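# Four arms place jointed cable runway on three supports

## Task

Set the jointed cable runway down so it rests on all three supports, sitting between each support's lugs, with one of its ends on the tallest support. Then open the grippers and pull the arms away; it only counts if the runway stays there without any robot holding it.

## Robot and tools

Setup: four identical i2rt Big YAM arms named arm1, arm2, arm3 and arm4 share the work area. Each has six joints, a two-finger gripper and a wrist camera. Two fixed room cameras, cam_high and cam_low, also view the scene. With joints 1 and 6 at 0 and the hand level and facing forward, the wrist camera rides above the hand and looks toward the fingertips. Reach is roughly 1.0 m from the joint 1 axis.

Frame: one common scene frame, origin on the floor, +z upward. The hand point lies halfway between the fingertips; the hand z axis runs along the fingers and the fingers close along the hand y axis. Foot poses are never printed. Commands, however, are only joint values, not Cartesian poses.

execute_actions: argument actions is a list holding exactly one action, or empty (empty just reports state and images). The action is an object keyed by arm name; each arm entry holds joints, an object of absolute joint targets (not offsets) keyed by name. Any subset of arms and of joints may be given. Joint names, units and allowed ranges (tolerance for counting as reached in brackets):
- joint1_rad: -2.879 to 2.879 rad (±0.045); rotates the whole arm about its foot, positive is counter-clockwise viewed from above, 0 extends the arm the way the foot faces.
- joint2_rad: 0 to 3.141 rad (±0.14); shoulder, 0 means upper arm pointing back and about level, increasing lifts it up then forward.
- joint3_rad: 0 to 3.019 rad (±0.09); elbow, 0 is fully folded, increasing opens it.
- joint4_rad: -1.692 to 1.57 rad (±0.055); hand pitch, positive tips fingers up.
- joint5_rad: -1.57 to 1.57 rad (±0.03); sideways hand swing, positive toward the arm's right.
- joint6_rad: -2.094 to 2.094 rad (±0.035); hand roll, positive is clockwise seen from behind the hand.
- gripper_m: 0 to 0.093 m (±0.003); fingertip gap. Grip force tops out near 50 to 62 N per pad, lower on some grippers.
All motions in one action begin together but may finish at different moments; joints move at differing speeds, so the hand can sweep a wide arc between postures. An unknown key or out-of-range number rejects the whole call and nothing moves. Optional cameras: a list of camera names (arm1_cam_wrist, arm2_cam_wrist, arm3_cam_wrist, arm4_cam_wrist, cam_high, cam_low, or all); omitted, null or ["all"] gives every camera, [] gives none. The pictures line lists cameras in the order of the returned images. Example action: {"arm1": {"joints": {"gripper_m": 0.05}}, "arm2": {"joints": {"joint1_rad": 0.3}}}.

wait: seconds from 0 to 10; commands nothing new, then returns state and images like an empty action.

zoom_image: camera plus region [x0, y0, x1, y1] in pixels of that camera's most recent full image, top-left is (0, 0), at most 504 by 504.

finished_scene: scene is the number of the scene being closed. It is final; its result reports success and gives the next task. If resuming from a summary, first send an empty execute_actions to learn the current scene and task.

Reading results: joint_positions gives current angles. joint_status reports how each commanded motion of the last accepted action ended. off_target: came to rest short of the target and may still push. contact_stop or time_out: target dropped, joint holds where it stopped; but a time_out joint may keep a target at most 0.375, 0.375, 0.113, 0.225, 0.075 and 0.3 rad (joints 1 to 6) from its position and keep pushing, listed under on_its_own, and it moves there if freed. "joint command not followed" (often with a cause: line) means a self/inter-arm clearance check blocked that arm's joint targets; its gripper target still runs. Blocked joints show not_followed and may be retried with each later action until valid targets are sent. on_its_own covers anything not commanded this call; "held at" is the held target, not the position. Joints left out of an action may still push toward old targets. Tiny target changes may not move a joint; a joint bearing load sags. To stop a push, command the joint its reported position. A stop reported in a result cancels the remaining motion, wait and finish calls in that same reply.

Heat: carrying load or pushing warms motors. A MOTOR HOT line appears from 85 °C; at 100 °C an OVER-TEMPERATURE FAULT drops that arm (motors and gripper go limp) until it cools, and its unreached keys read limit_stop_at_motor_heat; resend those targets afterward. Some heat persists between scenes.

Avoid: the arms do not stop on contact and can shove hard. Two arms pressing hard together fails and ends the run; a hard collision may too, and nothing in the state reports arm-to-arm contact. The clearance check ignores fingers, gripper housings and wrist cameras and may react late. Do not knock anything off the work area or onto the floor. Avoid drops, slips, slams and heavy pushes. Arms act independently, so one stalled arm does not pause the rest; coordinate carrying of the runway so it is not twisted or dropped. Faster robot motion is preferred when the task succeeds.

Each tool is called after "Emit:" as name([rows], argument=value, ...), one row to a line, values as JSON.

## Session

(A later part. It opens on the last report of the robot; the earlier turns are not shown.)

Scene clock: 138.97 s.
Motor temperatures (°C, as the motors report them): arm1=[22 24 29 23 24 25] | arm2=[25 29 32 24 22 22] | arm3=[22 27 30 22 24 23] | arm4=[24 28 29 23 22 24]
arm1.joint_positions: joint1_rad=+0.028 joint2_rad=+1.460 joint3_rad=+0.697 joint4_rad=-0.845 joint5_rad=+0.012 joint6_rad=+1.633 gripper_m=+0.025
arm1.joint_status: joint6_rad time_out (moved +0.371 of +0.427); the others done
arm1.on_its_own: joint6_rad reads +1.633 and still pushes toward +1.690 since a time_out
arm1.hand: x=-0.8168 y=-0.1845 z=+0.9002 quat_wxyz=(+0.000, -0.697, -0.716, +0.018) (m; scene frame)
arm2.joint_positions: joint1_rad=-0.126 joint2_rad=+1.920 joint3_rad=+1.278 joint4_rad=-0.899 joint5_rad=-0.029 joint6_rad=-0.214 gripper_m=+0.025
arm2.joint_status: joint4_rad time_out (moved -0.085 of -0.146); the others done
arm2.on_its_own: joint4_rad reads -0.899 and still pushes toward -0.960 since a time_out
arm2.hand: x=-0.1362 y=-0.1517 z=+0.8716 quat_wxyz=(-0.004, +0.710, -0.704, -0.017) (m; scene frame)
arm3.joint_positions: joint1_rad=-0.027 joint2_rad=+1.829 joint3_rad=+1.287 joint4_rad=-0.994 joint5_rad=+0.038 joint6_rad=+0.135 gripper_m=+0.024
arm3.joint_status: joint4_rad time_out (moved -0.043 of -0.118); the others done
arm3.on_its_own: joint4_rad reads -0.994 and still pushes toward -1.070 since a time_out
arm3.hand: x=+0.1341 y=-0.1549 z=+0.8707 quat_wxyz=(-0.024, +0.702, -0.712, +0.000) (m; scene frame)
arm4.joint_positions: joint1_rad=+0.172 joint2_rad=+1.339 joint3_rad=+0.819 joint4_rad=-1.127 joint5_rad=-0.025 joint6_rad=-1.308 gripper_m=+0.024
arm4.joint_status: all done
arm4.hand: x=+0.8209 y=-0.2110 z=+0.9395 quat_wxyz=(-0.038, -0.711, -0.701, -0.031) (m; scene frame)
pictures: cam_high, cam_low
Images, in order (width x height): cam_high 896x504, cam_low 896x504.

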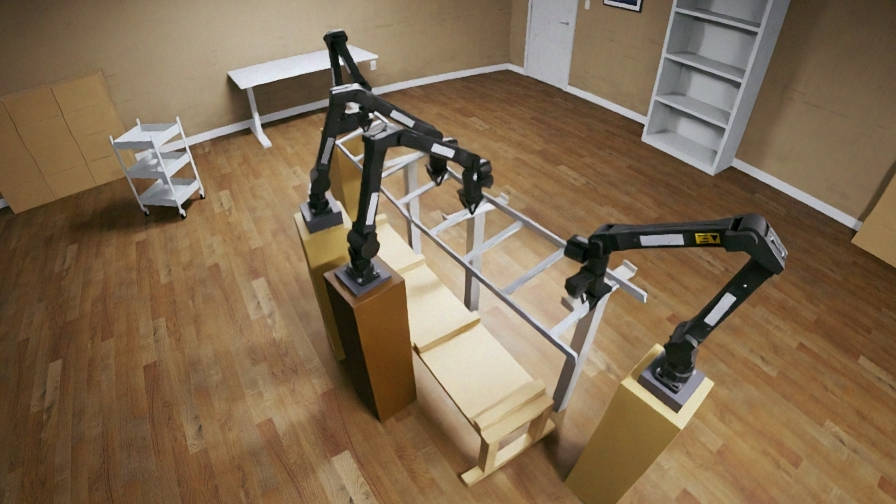

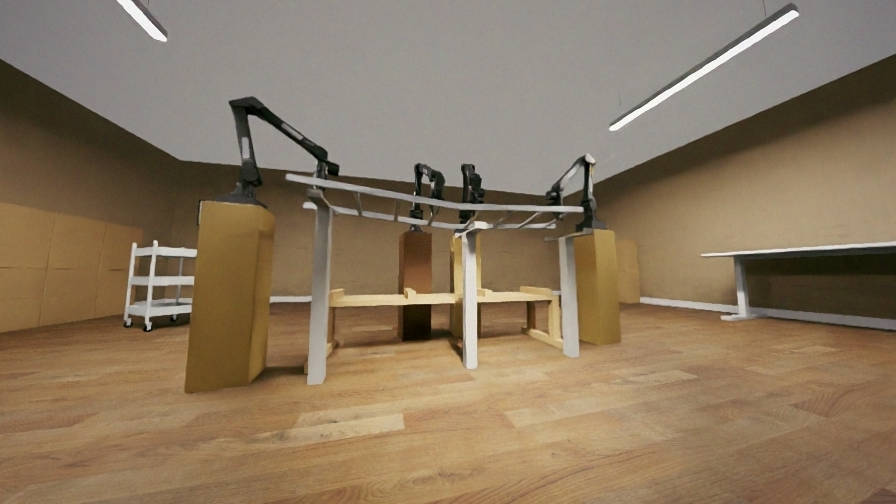

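Emit:
execute_actions([
  {"arm1":{"joints":{"joint1_rad":0.436,"joint2_rad":1.459,"joint3_rad":0.79,"joint4_rad":-0.879,"joint6_rad":2.07}},"arm2":{"joints":{"joint1_rad":-0.08,"joint2_rad":2.12,"joint3_rad":1.68,"joint4_rad":-1.05,"joint6_rad":-0.16}},"arm3":{"joints":{"joint1_rad":-0.06,"joint2_rad":2.025,"joint3_rad":1.67,"joint4_rad":-1.13,"joint6_rad":0.1}},"arm4":{"joints":{"joint1_rad":-0.25,"joint2_rad":1.24,"joint3_rad":0.88,"joint4_rad":-1.18,"joint6_rad":-1.74}}},
])

Scene clock: 146.13 s.
Motor temperatures (°C, as the motors report them): arm1=[22 24 29 23 25 25] | arm2=[25 30 32 24 23 22] | arm3=[22 28 29 22 26 23] | arm4=[24 28 29 23 22 24]
arm1.joint_positions: joint1_rad=+0.372 joint2_rad=+1.527 joint3_rad=+0.748 joint4_rad=-0.834 joint5_rad=+0.030 joint6_rad=+1.978 gripper_m=+0.025
arm1.joint_status: joint1_rad time_out (moved +0.344 of +0.408); joint6_rad time_out (moved +0.345 of +0.437); the others done
arm1.on_its_own: joint1_rad reads +0.372 and still pushes toward +0.436 since a time_out; joint6_rad reads +1.978 and still pushes toward +2.070 since a time_out
arm1.hand: x=-0.8243 y=-0.0749 z=+0.8919 quat_wxyz=(-0.014, -0.697, -0.716, +0.026) (m; scene frame)
arm2.joint_positions: joint1_rad=-0.083 joint2_rad=+2.167 joint3_rad=+1.660 joint4_rad=-0.996 joint5_rad=-0.038 joint6_rad=-0.177 gripper_m=+0.025
arm2.joint_status: all done
arm2.hand: x=-0.1419 y=-0.0367 z=+0.8566 quat_wxyz=(-0.016, +0.712, -0.701, -0.031) (m; scene frame)
arm3.joint_positions: joint1_rad=-0.039 joint2_rad=+2.089 joint3_rad=+1.663 joint4_rad=-1.065 joint5_rad=+0.044 joint6_rad=+0.119 gripper_m=+0.024
arm3.joint_status: joint4_rad time_out (moved -0.070 of -0.136); the others done
arm3.on_its_own: joint4_rad reads -1.065 and still pushes toward -1.130 since a time_out
arm3.hand: x=+0.1286 y=-0.0389 z=+0.8570 quat_wxyz=(-0.041, +0.702, -0.711, -0.016) (m; scene frame)
arm4.joint_positions: joint1_rad=-0.197 joint2_rad=+1.339 joint3_rad=+0.819 joint4_rad=-1.132 joint5_rad=-0.028 joint6_rad=-1.689 gripper_m=+0.024
arm4.joint_status: joint1_rad time_out (moved -0.370 of -0.422); joint6_rad time_out (moved -0.381 of -0.432); the others done
arm4.on_its_own: joint1_rad reads -0.197 and still pushes toward -0.250 since a time_out; joint6_rad reads -1.689 and still pushes toward -1.740 since a time_out
arm4.hand: x=+0.8130 y=-0.0967 z=+0.9389 quat_wxyz=(-0.048, -0.707, -0.705, -0.018) (m; scene frame)
pictures: arm1_cam_wrist, arm2_cam_wrist, arm3_cam_wrist, arm4_cam_wrist, cam_high, cam_low
Images, in order (width x height): arm1_cam_wrist 616x616, arm2_cam_wrist 616x616, arm3_cam_wrist 616x616, arm4_cam_wrist 616x616, cam_high 896x504, cam_low 896x504.

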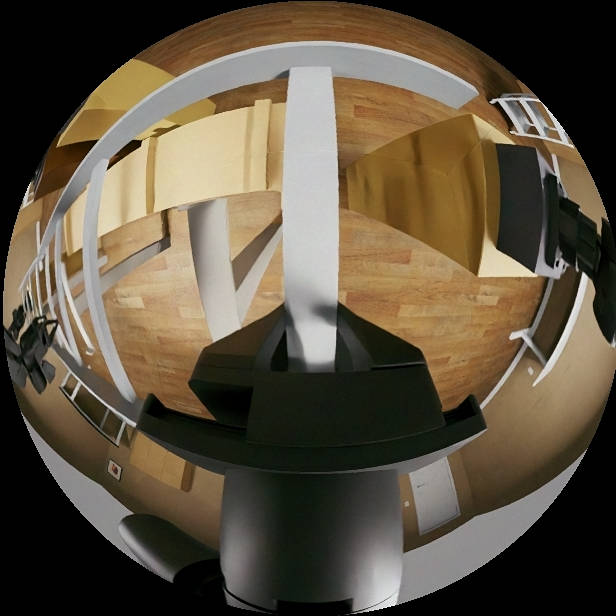

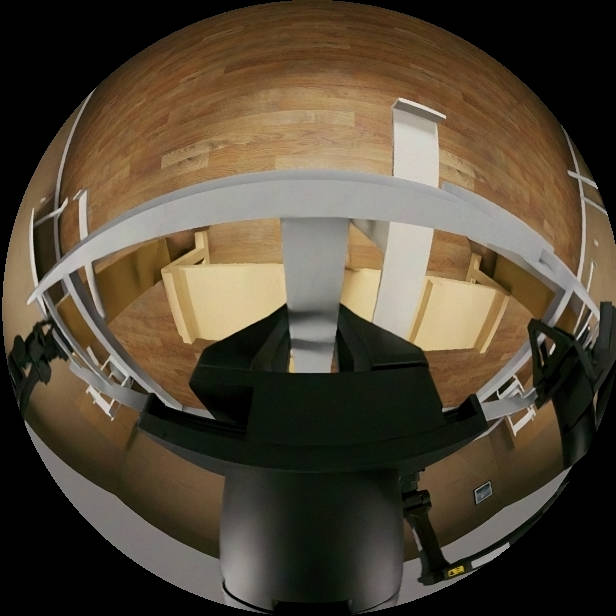

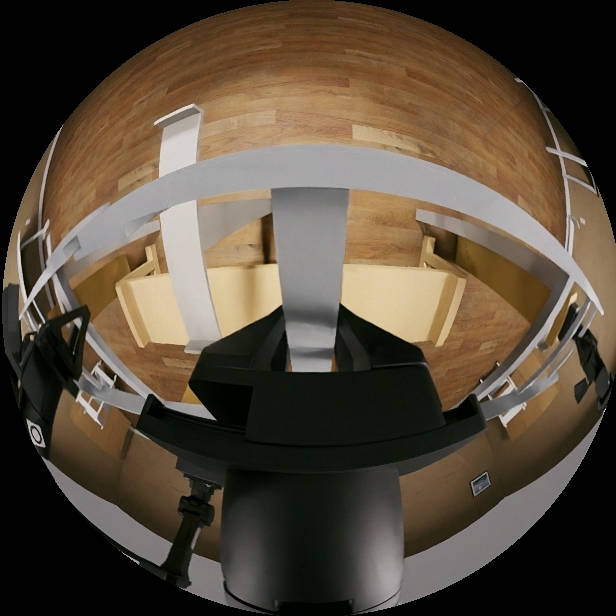

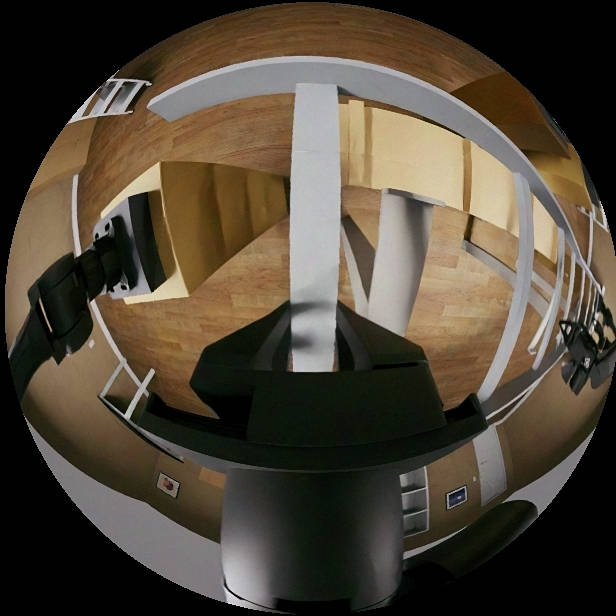

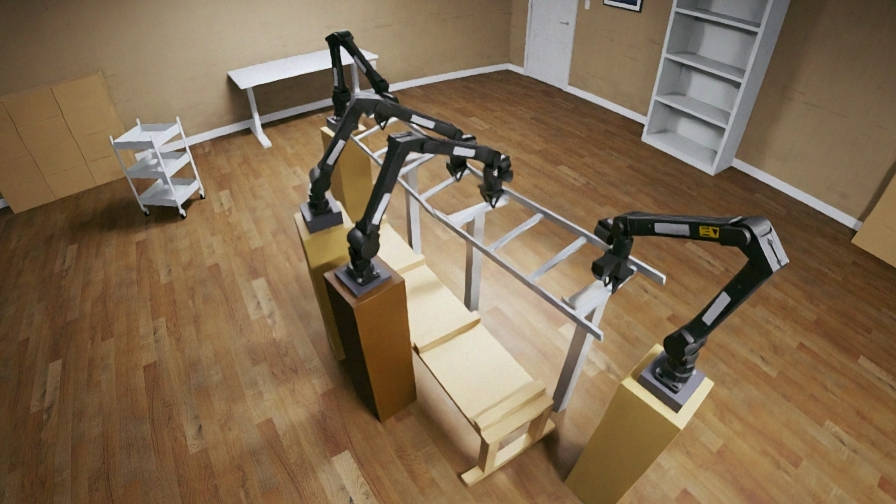

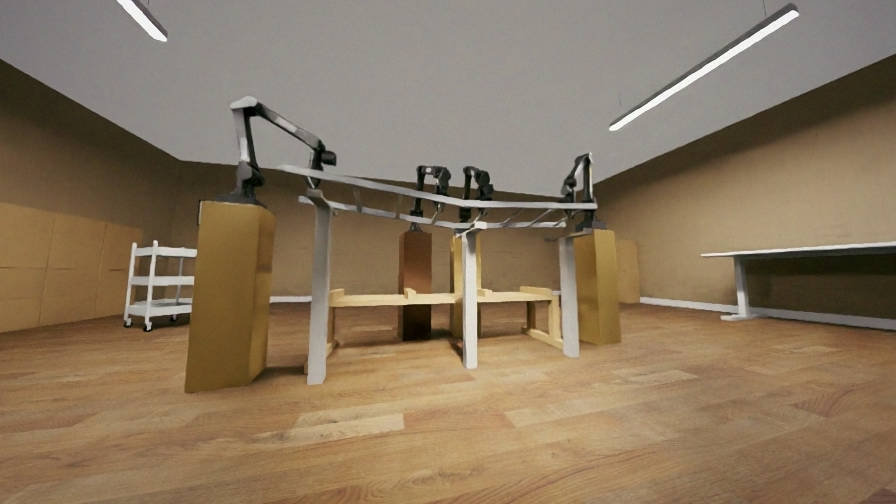

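Emit:
execute_actions([
  {"arm1":{"joints":{"joint1_rad":0.39,"joint2_rad":1.8,"joint3_rad":0.7,"joint4_rad":-0.44,"joint6_rad":2.0}},"arm2":{"joints":{"joint2_rad":2.27,"joint3_rad":1.6,"joint4_rad":-0.85}},"arm3":{"joints":{"joint2_rad":2.14,"joint3_rad":1.6,"joint4_rad":-0.97}},"arm4":{"joints":{"joint1_rad":-0.21,"joint6_rad":-1.7}}},
], cameras=["cam_low","cam_high","arm1_cam_wrist","arm2_cam_wrist"])

Scene clock: 159.17 s.
Motor temperatures (°C, as the motors report them): arm1=[22 24 29 23 26 25] | arm2=[25 32 32 24 24 22] | arm3=[22 29 29 22 28 23] | arm4=[24 28 30 23 23 24]
arm1.joint_positions: joint1_rad=+0.338 joint2_rad=+1.869 joint3_rad=+0.702 joint4_rad=-0.426 joint5_rad=+0.034 joint6_rad=+1.935 gripper_m=+0.025
arm1.joint_status: joint1_rad time_out (moved -0.034 of +0.018); joint6_rad time_out (moved -0.043 of +0.022); the others done
arm1.on_its_own: joint1_rad reads +0.338 and still pushes toward +0.390 since a time_out; joint6_rad reads +1.935 and still pushes toward +2.000 since a time_out
arm1.hand: x=-0.8108 y=-0.0841 z=+0.7698 quat_wxyz=(-0.019, -0.694, -0.719, +0.018) (m; scene frame)
arm2.joint_positions: joint1_rad=-0.098 joint2_rad=+2.320 joint3_rad=+1.625 joint4_rad=-0.810 joint5_rad=-0.018 joint6_rad=-0.197 gripper_m=+0.025
arm2.joint_status: all done
arm2.hand: x=-0.1286 y=-0.0416 z=+0.7535 quat_wxyz=(-0.021, +0.713, -0.700, -0.022) (m; scene frame)
arm3.joint_positions: joint1_rad=-0.051 joint2_rad=+2.199 joint3_rad=+1.613 joint4_rad=-0.933 joint5_rad=+0.068 joint6_rad=+0.104 gripper_m=+0.025
arm3.joint_status: all done
arm3.hand: x=+0.1406 y=-0.0439 z=+0.7742 quat_wxyz=(-0.041, +0.704, -0.709, +0.003) (m; scene frame)
arm4.joint_positions: joint1_rad=-0.167 joint2_rad=+1.347 joint3_rad=+0.819 joint4_rad=-1.125 joint5_rad=-0.039 joint6_rad=-1.672 gripper_m=+0.025
arm4.joint_status: all done
arm4.hand: x=+0.8107 y=-0.1079 z=+0.9365 quat_wxyz=(-0.052, -0.702, -0.710, -0.015) (m; scene frame)
pictures: arm1_cam_wrist, arm2_cam_wrist, cam_high, cam_low
Images, in order (width x height): arm1_cam_wrist 616x616, arm2_cam_wrist 616x616, cam_high 896x504, cam_low 896x504.

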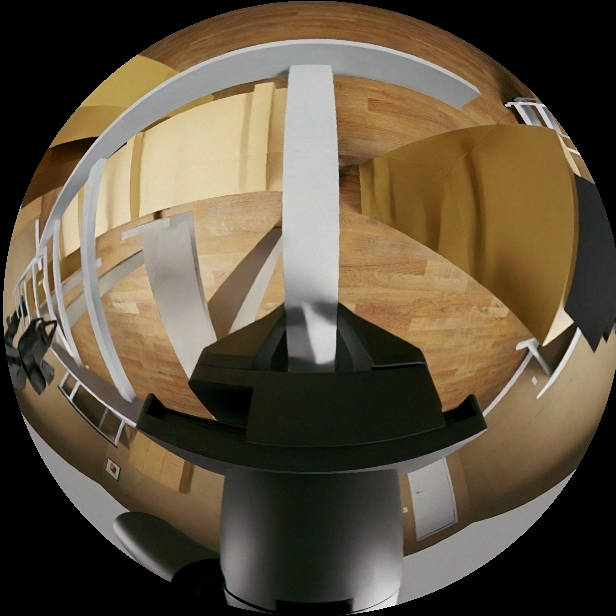

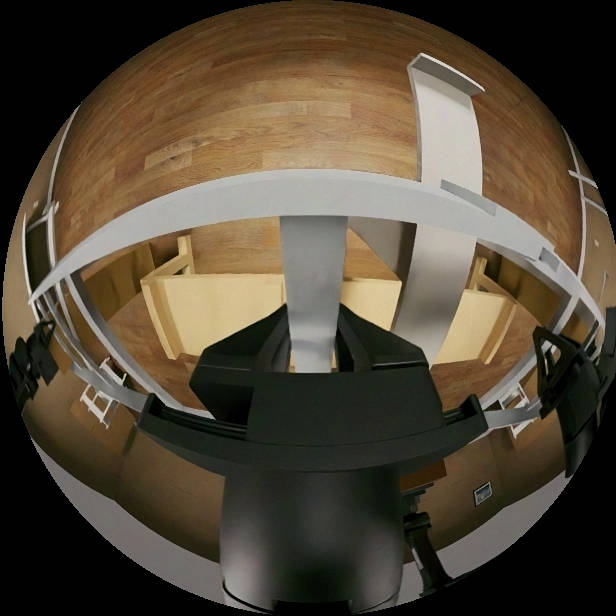

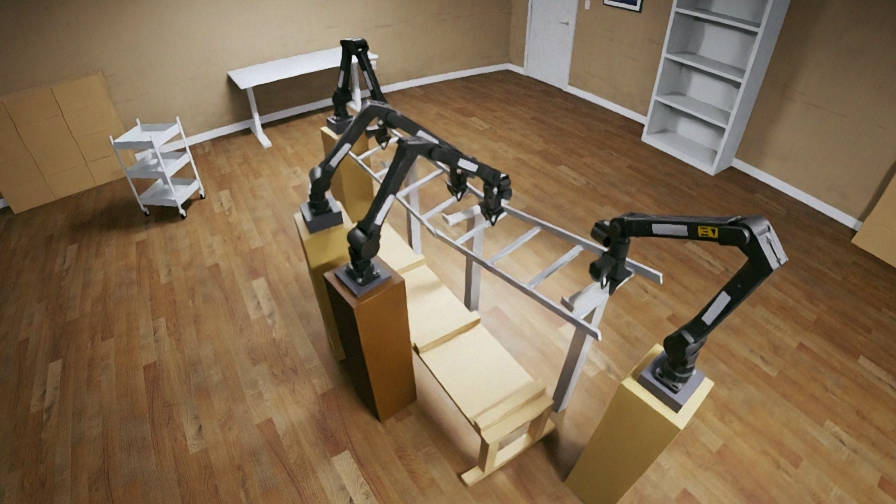

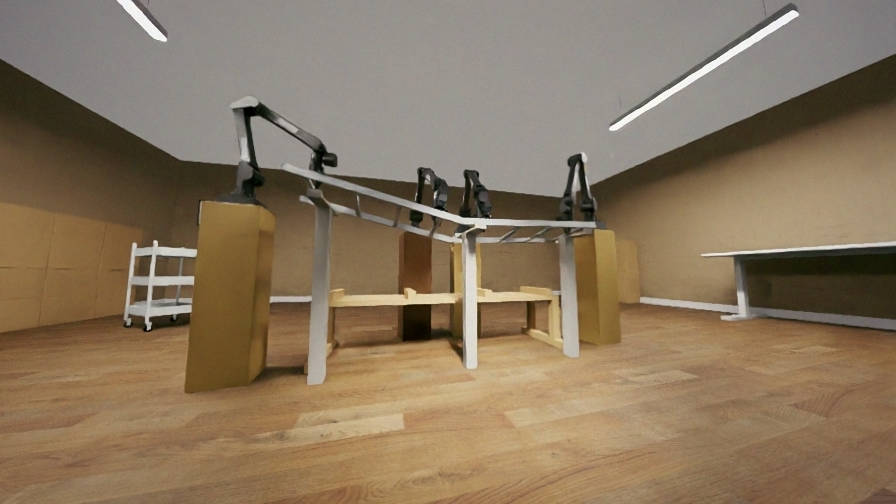

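Emit:
execute_actions([
  {"arm1":{"joints":{"joint1_rad":0.35,"joint2_rad":1.92,"joint4_rad":-0.32,"joint6_rad":1.95}},"arm2":{"joints":{"joint2_rad":2.3}}},
], cameras=["cam_low","arm1_cam_wrist","arm2_cam_wrist"])

Scene clock: 164.50 s.
Motor temperatures (°C, as the motors report them): arm1=[22 24 29 23 26 25] | arm2=[25 32 31 24 23 22] | arm3=[22 30 28 22 30 23] | arm4=[24 28 30 23 24 24]
arm1.joint_positions: joint1_rad=+0.319 joint2_rad=+1.971 joint3_rad=+0.697 joint4_rad=-0.300 joint5_rad=+0.029 joint6_rad=+1.909 gripper_m=+0.025
arm1.joint_status: joint6_rad time_out (moved -0.026 of +0.015); the others done
arm1.on_its_own: joint6_rad reads +1.909 and still pushes toward +1.950 since a time_out
arm1.hand: x=-0.8082 y=-0.0894 z=+0.7362 quat_wxyz=(-0.020, -0.692, -0.722, +0.008) (m; scene frame)
arm2.joint_positions: joint1_rad=-0.098 joint2_rad=+2.331 joint3_rad=+1.623 joint4_rad=-0.806 joint5_rad=+0.001 joint6_rad=-0.201 gripper_m=+0.025
arm2.joint_status: all done
arm2.hand: x=-0.1259 y=-0.0449 z=+0.7463 quat_wxyz=(-0.023, +0.715, -0.699, -0.012) (m; scene frame)
arm3.joint_positions: joint1_rad=-0.055 joint2_rad=+2.199 joint3_rad=+1.608 joint4_rad=-0.933 joint5_rad=+0.067 joint6_rad=+0.093 gripper_m=+0.025
arm3.joint_status: not commanded
arm3.hand: x=+0.1432 y=-0.0458 z=+0.7727 quat_wxyz=(-0.039, +0.706, -0.707, +0.005) (m; scene frame)
arm4.joint_positions: joint1_rad=-0.167 joint2_rad=+1.347 joint3_rad=+0.819 joint4_rad=-1.133 joint5_rad=-0.029 joint6_rad=-1.672 gripper_m=+0.025
arm4.joint_status: not commanded
arm4.hand: x=+0.8129 y=-0.1064 z=+0.9366 quat_wxyz=(-0.052, -0.702, -0.710, -0.021) (m; scene frame)
pictures: arm1_cam_wrist, arm2_cam_wrist, cam_low
Images, in order (width x height): arm1_cam_wrist 616x616, arm2_cam_wrist 616x616, cam_low 896x504.

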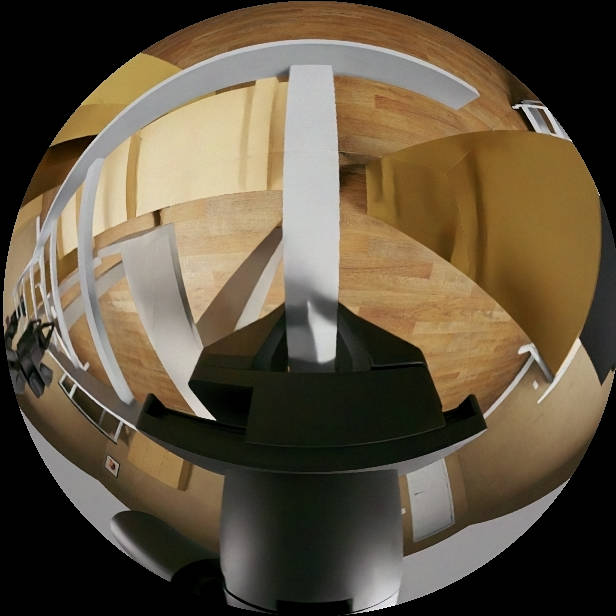

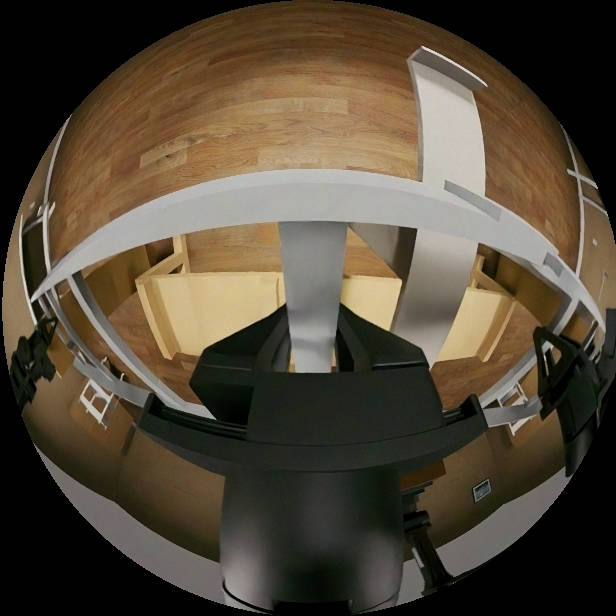

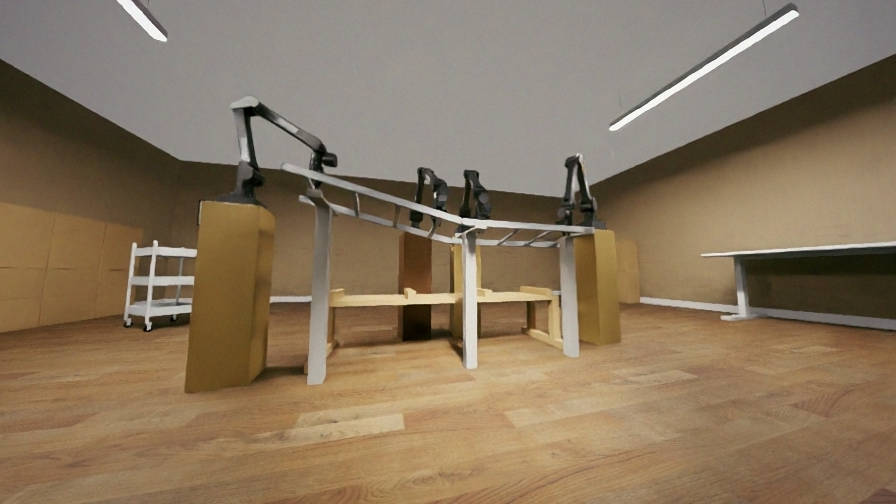

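Still free; lower more.

Emit:
execute_actions([
  {"arm1":{"joints":{"joint1_rad":0.33,"joint2_rad":2.03,"joint3_rad":0.715,"joint4_rad":-0.22,"joint6_rad":1.92}},"arm2":{"joints":{"joint2_rad":2.34,"joint4_rad":-0.8}}},
], cameras=["cam_low","arm1_cam_wrist","arm2_cam_wrist"])

Scene clock: 169.43 s.
Motor temperatures (°C, as the motors report them): arm1=[22 24 28 23 26 25] | arm2=[25 33 31 24 23 22] | arm3=[22 30 28 22 32 23] | arm4=[24 28 30 23 24 24]
arm1.joint_positions: joint1_rad=+0.306 joint2_rad=+2.080 joint3_rad=+0.717 joint4_rad=-0.200 joint5_rad=+0.028 joint6_rad=+1.892 gripper_m=+0.025
arm1.joint_status: all done
arm1.hand: x=-0.8028 y=-0.0926 z=+0.7031 quat_wxyz=(-0.022, -0.690, -0.723, +0.003) (m; scene frame)
arm2.joint_positions: joint1_rad=-0.101 joint2_rad=+2.356 joint3_rad=+1.619 joint4_rad=-0.771 joint5_rad=+0.017 joint6_rad=-0.207 gripper_m=+0.025
arm2.joint_status: all done
arm2.hand: x=-0.1215 y=-0.0461 z=+0.7302 quat_wxyz=(-0.030, +0.716, -0.698, -0.007) (m; scene frame)
arm3.joint_positions: joint1_rad=-0.060 joint2_rad=+2.216 joint3_rad=+1.608 joint4_rad=-0.925 joint5_rad=+0.068 joint6_rad=+0.083 gripper_m=+0.025
arm3.joint_status: not commanded
arm3.hand: x=+0.1470 y=-0.0470 z=+0.7627 quat_wxyz=(-0.037, +0.708, -0.705, +0.009) (m; scene frame)
arm4.joint_positions: joint1_rad=-0.167 joint2_rad=+1.347 joint3_rad=+0.818 joint4_rad=-1.139 joint5_rad=-0.028 joint6_rad=-1.675 gripper_m=+0.025
arm4.joint_status: not commanded
arm4.hand: x=+0.8146 y=-0.1063 z=+0.9365 quat_wxyz=(-0.054, -0.701, -0.711, -0.024) (m; scene frame)
pictures: arm1_cam_wrist, arm2_cam_wrist, cam_low
Images, in order (width x height): arm1_cam_wrist 616x616, arm2_cam_wrist 616x616, cam_low 896x504.

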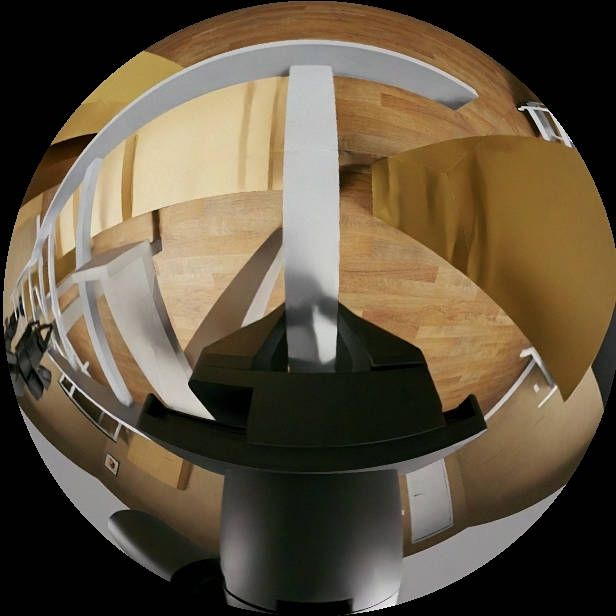

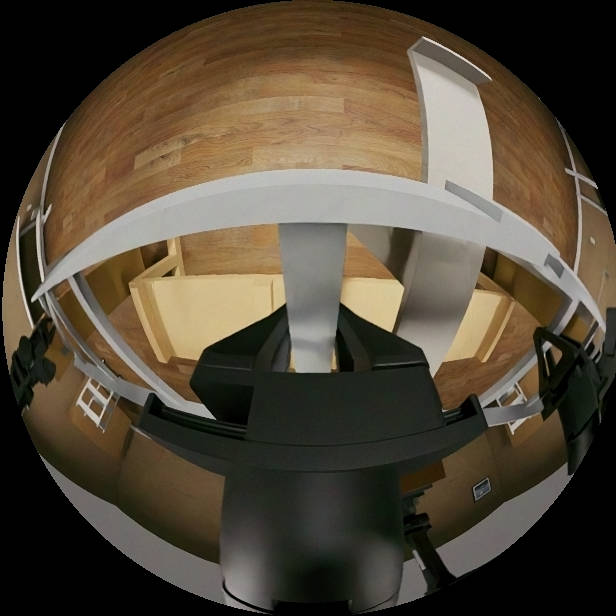

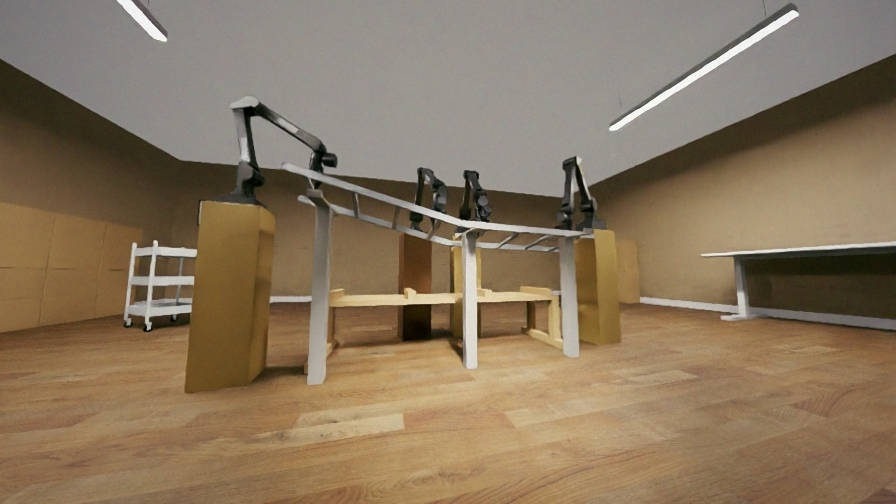

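Essentially at the bar. Release and slide.

Emit:
execute_actions([
  {"arm1":{"joints":{"gripper_m":0.08,"joint2_rad":2.09}}},
], cameras=["arm1_cam_wrist"])

Emit:
execute_actions([
  {"arm1":{"joints":{"joint1_rad":-0.15,"joint2_rad":2.11,"joint3_rad":0.7,"joint4_rad":-0.17,"joint6_rad":1.47}}},
], cameras=["cam_high","arm1_cam_wrist"])

Scene clock: 177.10 s.
Motor temperatures (°C, as the motors report them): arm1=[22 24 27 23 26 25] | arm2=[25 33 30 24 23 22] | arm3=[22 31 28 22 33 23] | arm4=[24 28 31 23 24 24]
arm1.joint_positions: joint1_rad=+0.320 joint2_rad=+2.083 joint3_rad=+0.714 joint4_rad=-0.217 joint5_rad=+0.006 joint6_rad=+1.903 gripper_m=+0.080
arm1.joint_status: all done
arm1.hand: x=-0.8122 y=-0.0872 z=+0.7016 quat_wxyz=(-0.007, -0.690, -0.724, +0.008) (m; scene frame)
arm2.joint_positions: joint1_rad=-0.103 joint2_rad=+2.359 joint3_rad=+1.612 joint4_rad=-0.755 joint5_rad=+0.014 joint6_rad=-0.262 gripper_m=+0.025
arm2.joint_status: not commanded
arm2.hand: x=-0.1211 y=-0.0468 z=+0.7264 quat_wxyz=(-0.032, +0.734, -0.678, -0.009) (m; scene frame)
arm3.joint_positions: joint1_rad=-0.069 joint2_rad=+2.212 joint3_rad=+1.606 joint4_rad=-0.896 joint5_rad=+0.037 joint6_rad=+0.008 gripper_m=+0.025
arm3.joint_status: not commanded
arm3.hand: x=+0.1464 y=-0.0403 z=+0.7642 quat_wxyz=(-0.035, +0.731, -0.681, -0.011) (m; scene frame)
arm4.joint_positions: joint1_rad=-0.167 joint2_rad=+1.347 joint3_rad=+0.818 joint4_rad=-1.139 joint5_rad=-0.013 joint6_rad=-1.725 gripper_m=+0.025
arm4.joint_status: not commanded
arm4.hand: x=+0.8151 y=-0.1037 z=+0.9364 quat_wxyz=(-0.050, -0.683, -0.728, -0.029) (m; scene frame)
pictures: arm1_cam_wrist
Images, in order (width x height): arm1_cam_wrist 616x616.

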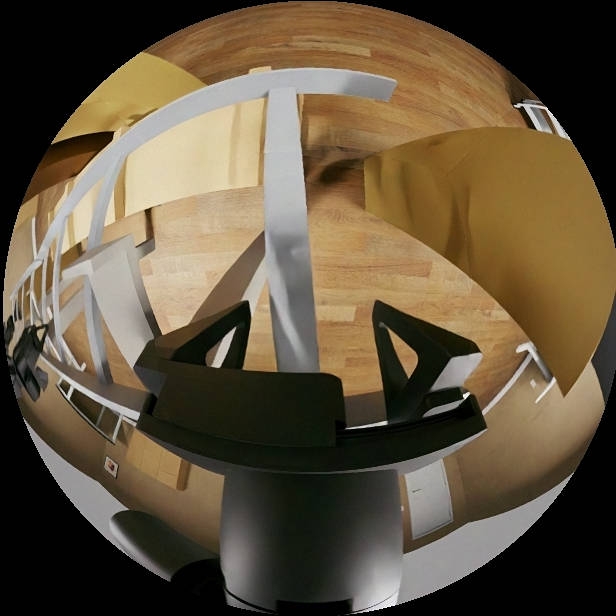

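Scene clock: 178.57 s.
Motor temperatures (°C, as the motors report them): arm1=[22 24 27 23 26 25] | arm2=[25 33 30 24 23 22] | arm3=[22 31 28 22 33 23] | arm4=[24 28 31 23 23 24]
arm1.joint_positions: joint1_rad=-0.155 joint2_rad=+2.101 joint3_rad=+0.703 joint4_rad=-0.177 joint5_rad=+0.001 joint6_rad=+1.479 gripper_m=+0.080
arm1.joint_status: all done
arm1.hand: x=-0.7933 y=-0.2440 z=+0.6968 quat_wxyz=(-0.006, -0.708, -0.707, +0.002) (m; scene frame)
arm2.joint_positions: joint1_rad=-0.103 joint2_rad=+2.359 joint3_rad=+1.612 joint4_rad=-0.755 joint5_rad=+0.014 joint6_rad=-0.262 gripper_m=+0.025
arm2.joint_status: not commanded
arm2.hand: x=-0.1211 y=-0.0468 z=+0.7264 quat_wxyz=(-0.032, +0.734, -0.678, -0.009) (m; scene frame)
arm3.joint_positions: joint1_rad=-0.069 joint2_rad=+2.212 joint3_rad=+1.606 joint4_rad=-0.896 joint5_rad=+0.037 joint6_rad=+0.008 gripper_m=+0.025
arm3.joint_status: not commanded
arm3.hand: x=+0.1464 y=-0.0403 z=+0.7642 quat_wxyz=(-0.035, +0.731, -0.681, -0.011) (m; scene frame)
arm4.joint_positions: joint1_rad=-0.167 joint2_rad=+1.347 joint3_rad=+0.818 joint4_rad=-1.139 joint5_rad=-0.013 joint6_rad=-1.725 gripper_m=+0.025
arm4.joint_status: not commanded
arm4.hand: x=+0.8151 y=-0.1037 z=+0.9364 quat_wxyz=(-0.050, -0.683, -0.728, -0.029) (m; scene frame)
pictures: arm1_cam_wrist, cam_high
Images, in order (width x height): arm1_cam_wrist 616x616, cam_high 896x504.

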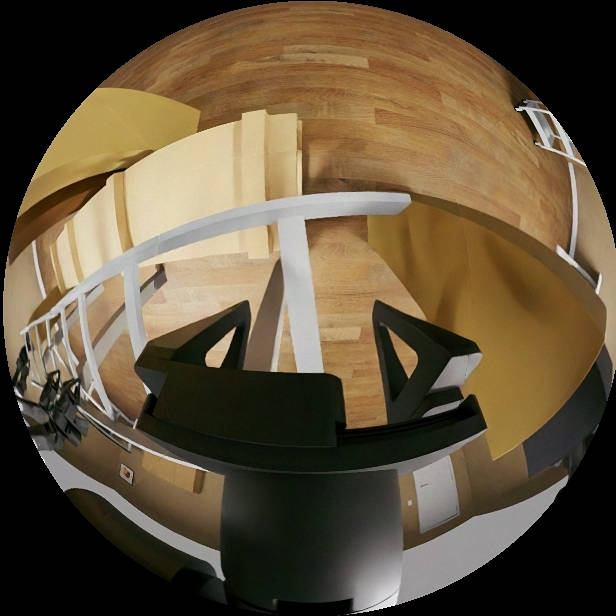

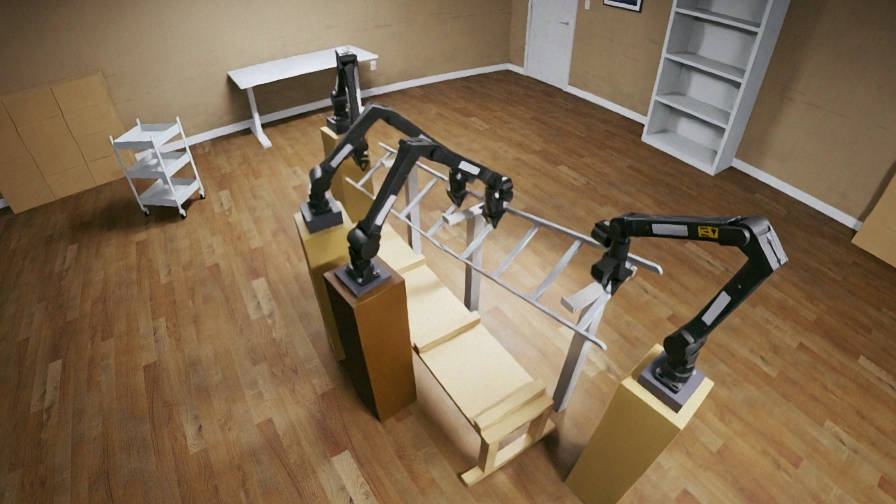

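Emit:
execute_actions([
  {"arm1":{"joints":{"joint2_rad":2.32,"joint3_rad":0.78,"joint4_rad":-0.01}}},
], cameras=["cam_low","arm1_cam_wrist"])

Scene clock: 182.73 s.
Motor temperatures (°C, as the motors report them): arm1=[22 24 27 23 26 25] | arm2=[25 33 30 24 23 22] | arm3=[22 31 28 22 31 24] | arm4=[24 28 31 23 23 24]
arm1.joint_positions: joint1_rad=-0.155 joint2_rad=+2.324 joint3_rad=+0.776 joint4_rad=-0.019 joint5_rad=+0.001 joint6_rad=+1.478 gripper_m=+0.080
arm1.joint_status: all done
arm1.hand: x=-0.7888 y=-0.2451 z=+0.6287 quat_wxyz=(-0.009, -0.707, -0.707, -0.001) (m; scene frame)
arm2.joint_positions: joint1_rad=-0.103 joint2_rad=+2.359 joint3_rad=+1.612 joint4_rad=-0.755 joint5_rad=+0.014 joint6_rad=-0.262 gripper_m=+0.025
arm2.joint_status: not commanded
arm2.hand: x=-0.1211 y=-0.0468 z=+0.7264 quat_wxyz=(-0.032, +0.734, -0.678, -0.009) (m; scene frame)
arm3.joint_positions: joint1_rad=-0.069 joint2_rad=+2.212 joint3_rad=+1.606 joint4_rad=-0.896 joint5_rad=+0.037 joint6_rad=+0.008 gripper_m=+0.025
arm3.joint_status: not commanded
arm3.hand: x=+0.1464 y=-0.0403 z=+0.7642 quat_wxyz=(-0.035, +0.731, -0.681, -0.011) (m; scene frame)
arm4.joint_positions: joint1_rad=-0.167 joint2_rad=+1.347 joint3_rad=+0.818 joint4_rad=-1.139 joint5_rad=-0.013 joint6_rad=-1.725 gripper_m=+0.025
arm4.joint_status: not commanded
arm4.hand: x=+0.8151 y=-0.1037 z=+0.9364 quat_wxyz=(-0.050, -0.683, -0.728, -0.029) (m; scene frame)
pictures: arm1_cam_wrist, cam_low
Images, in order (width x height): arm1_cam_wrist 616x616, cam_low 896x504.

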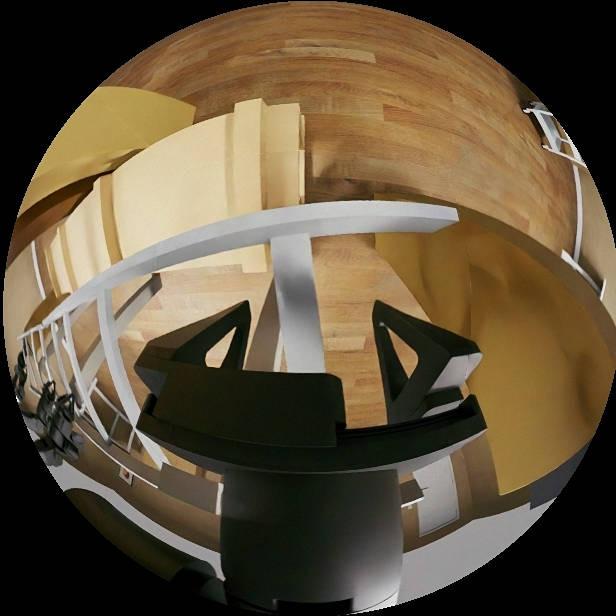

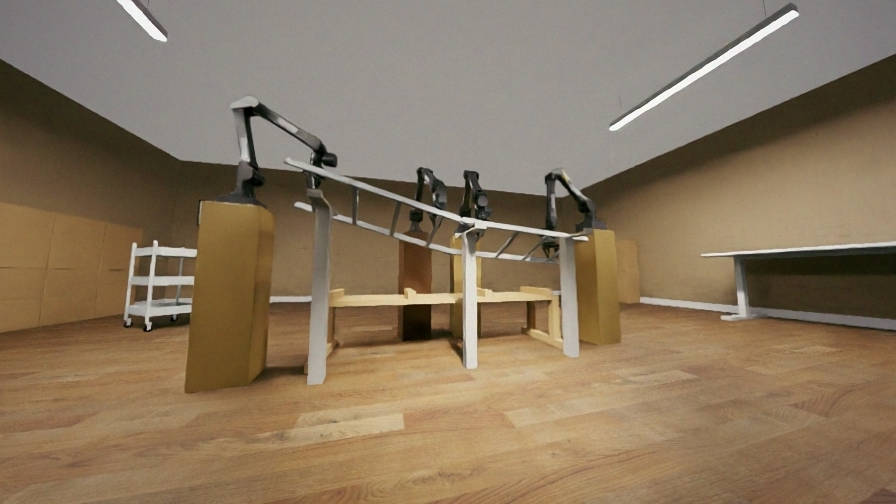

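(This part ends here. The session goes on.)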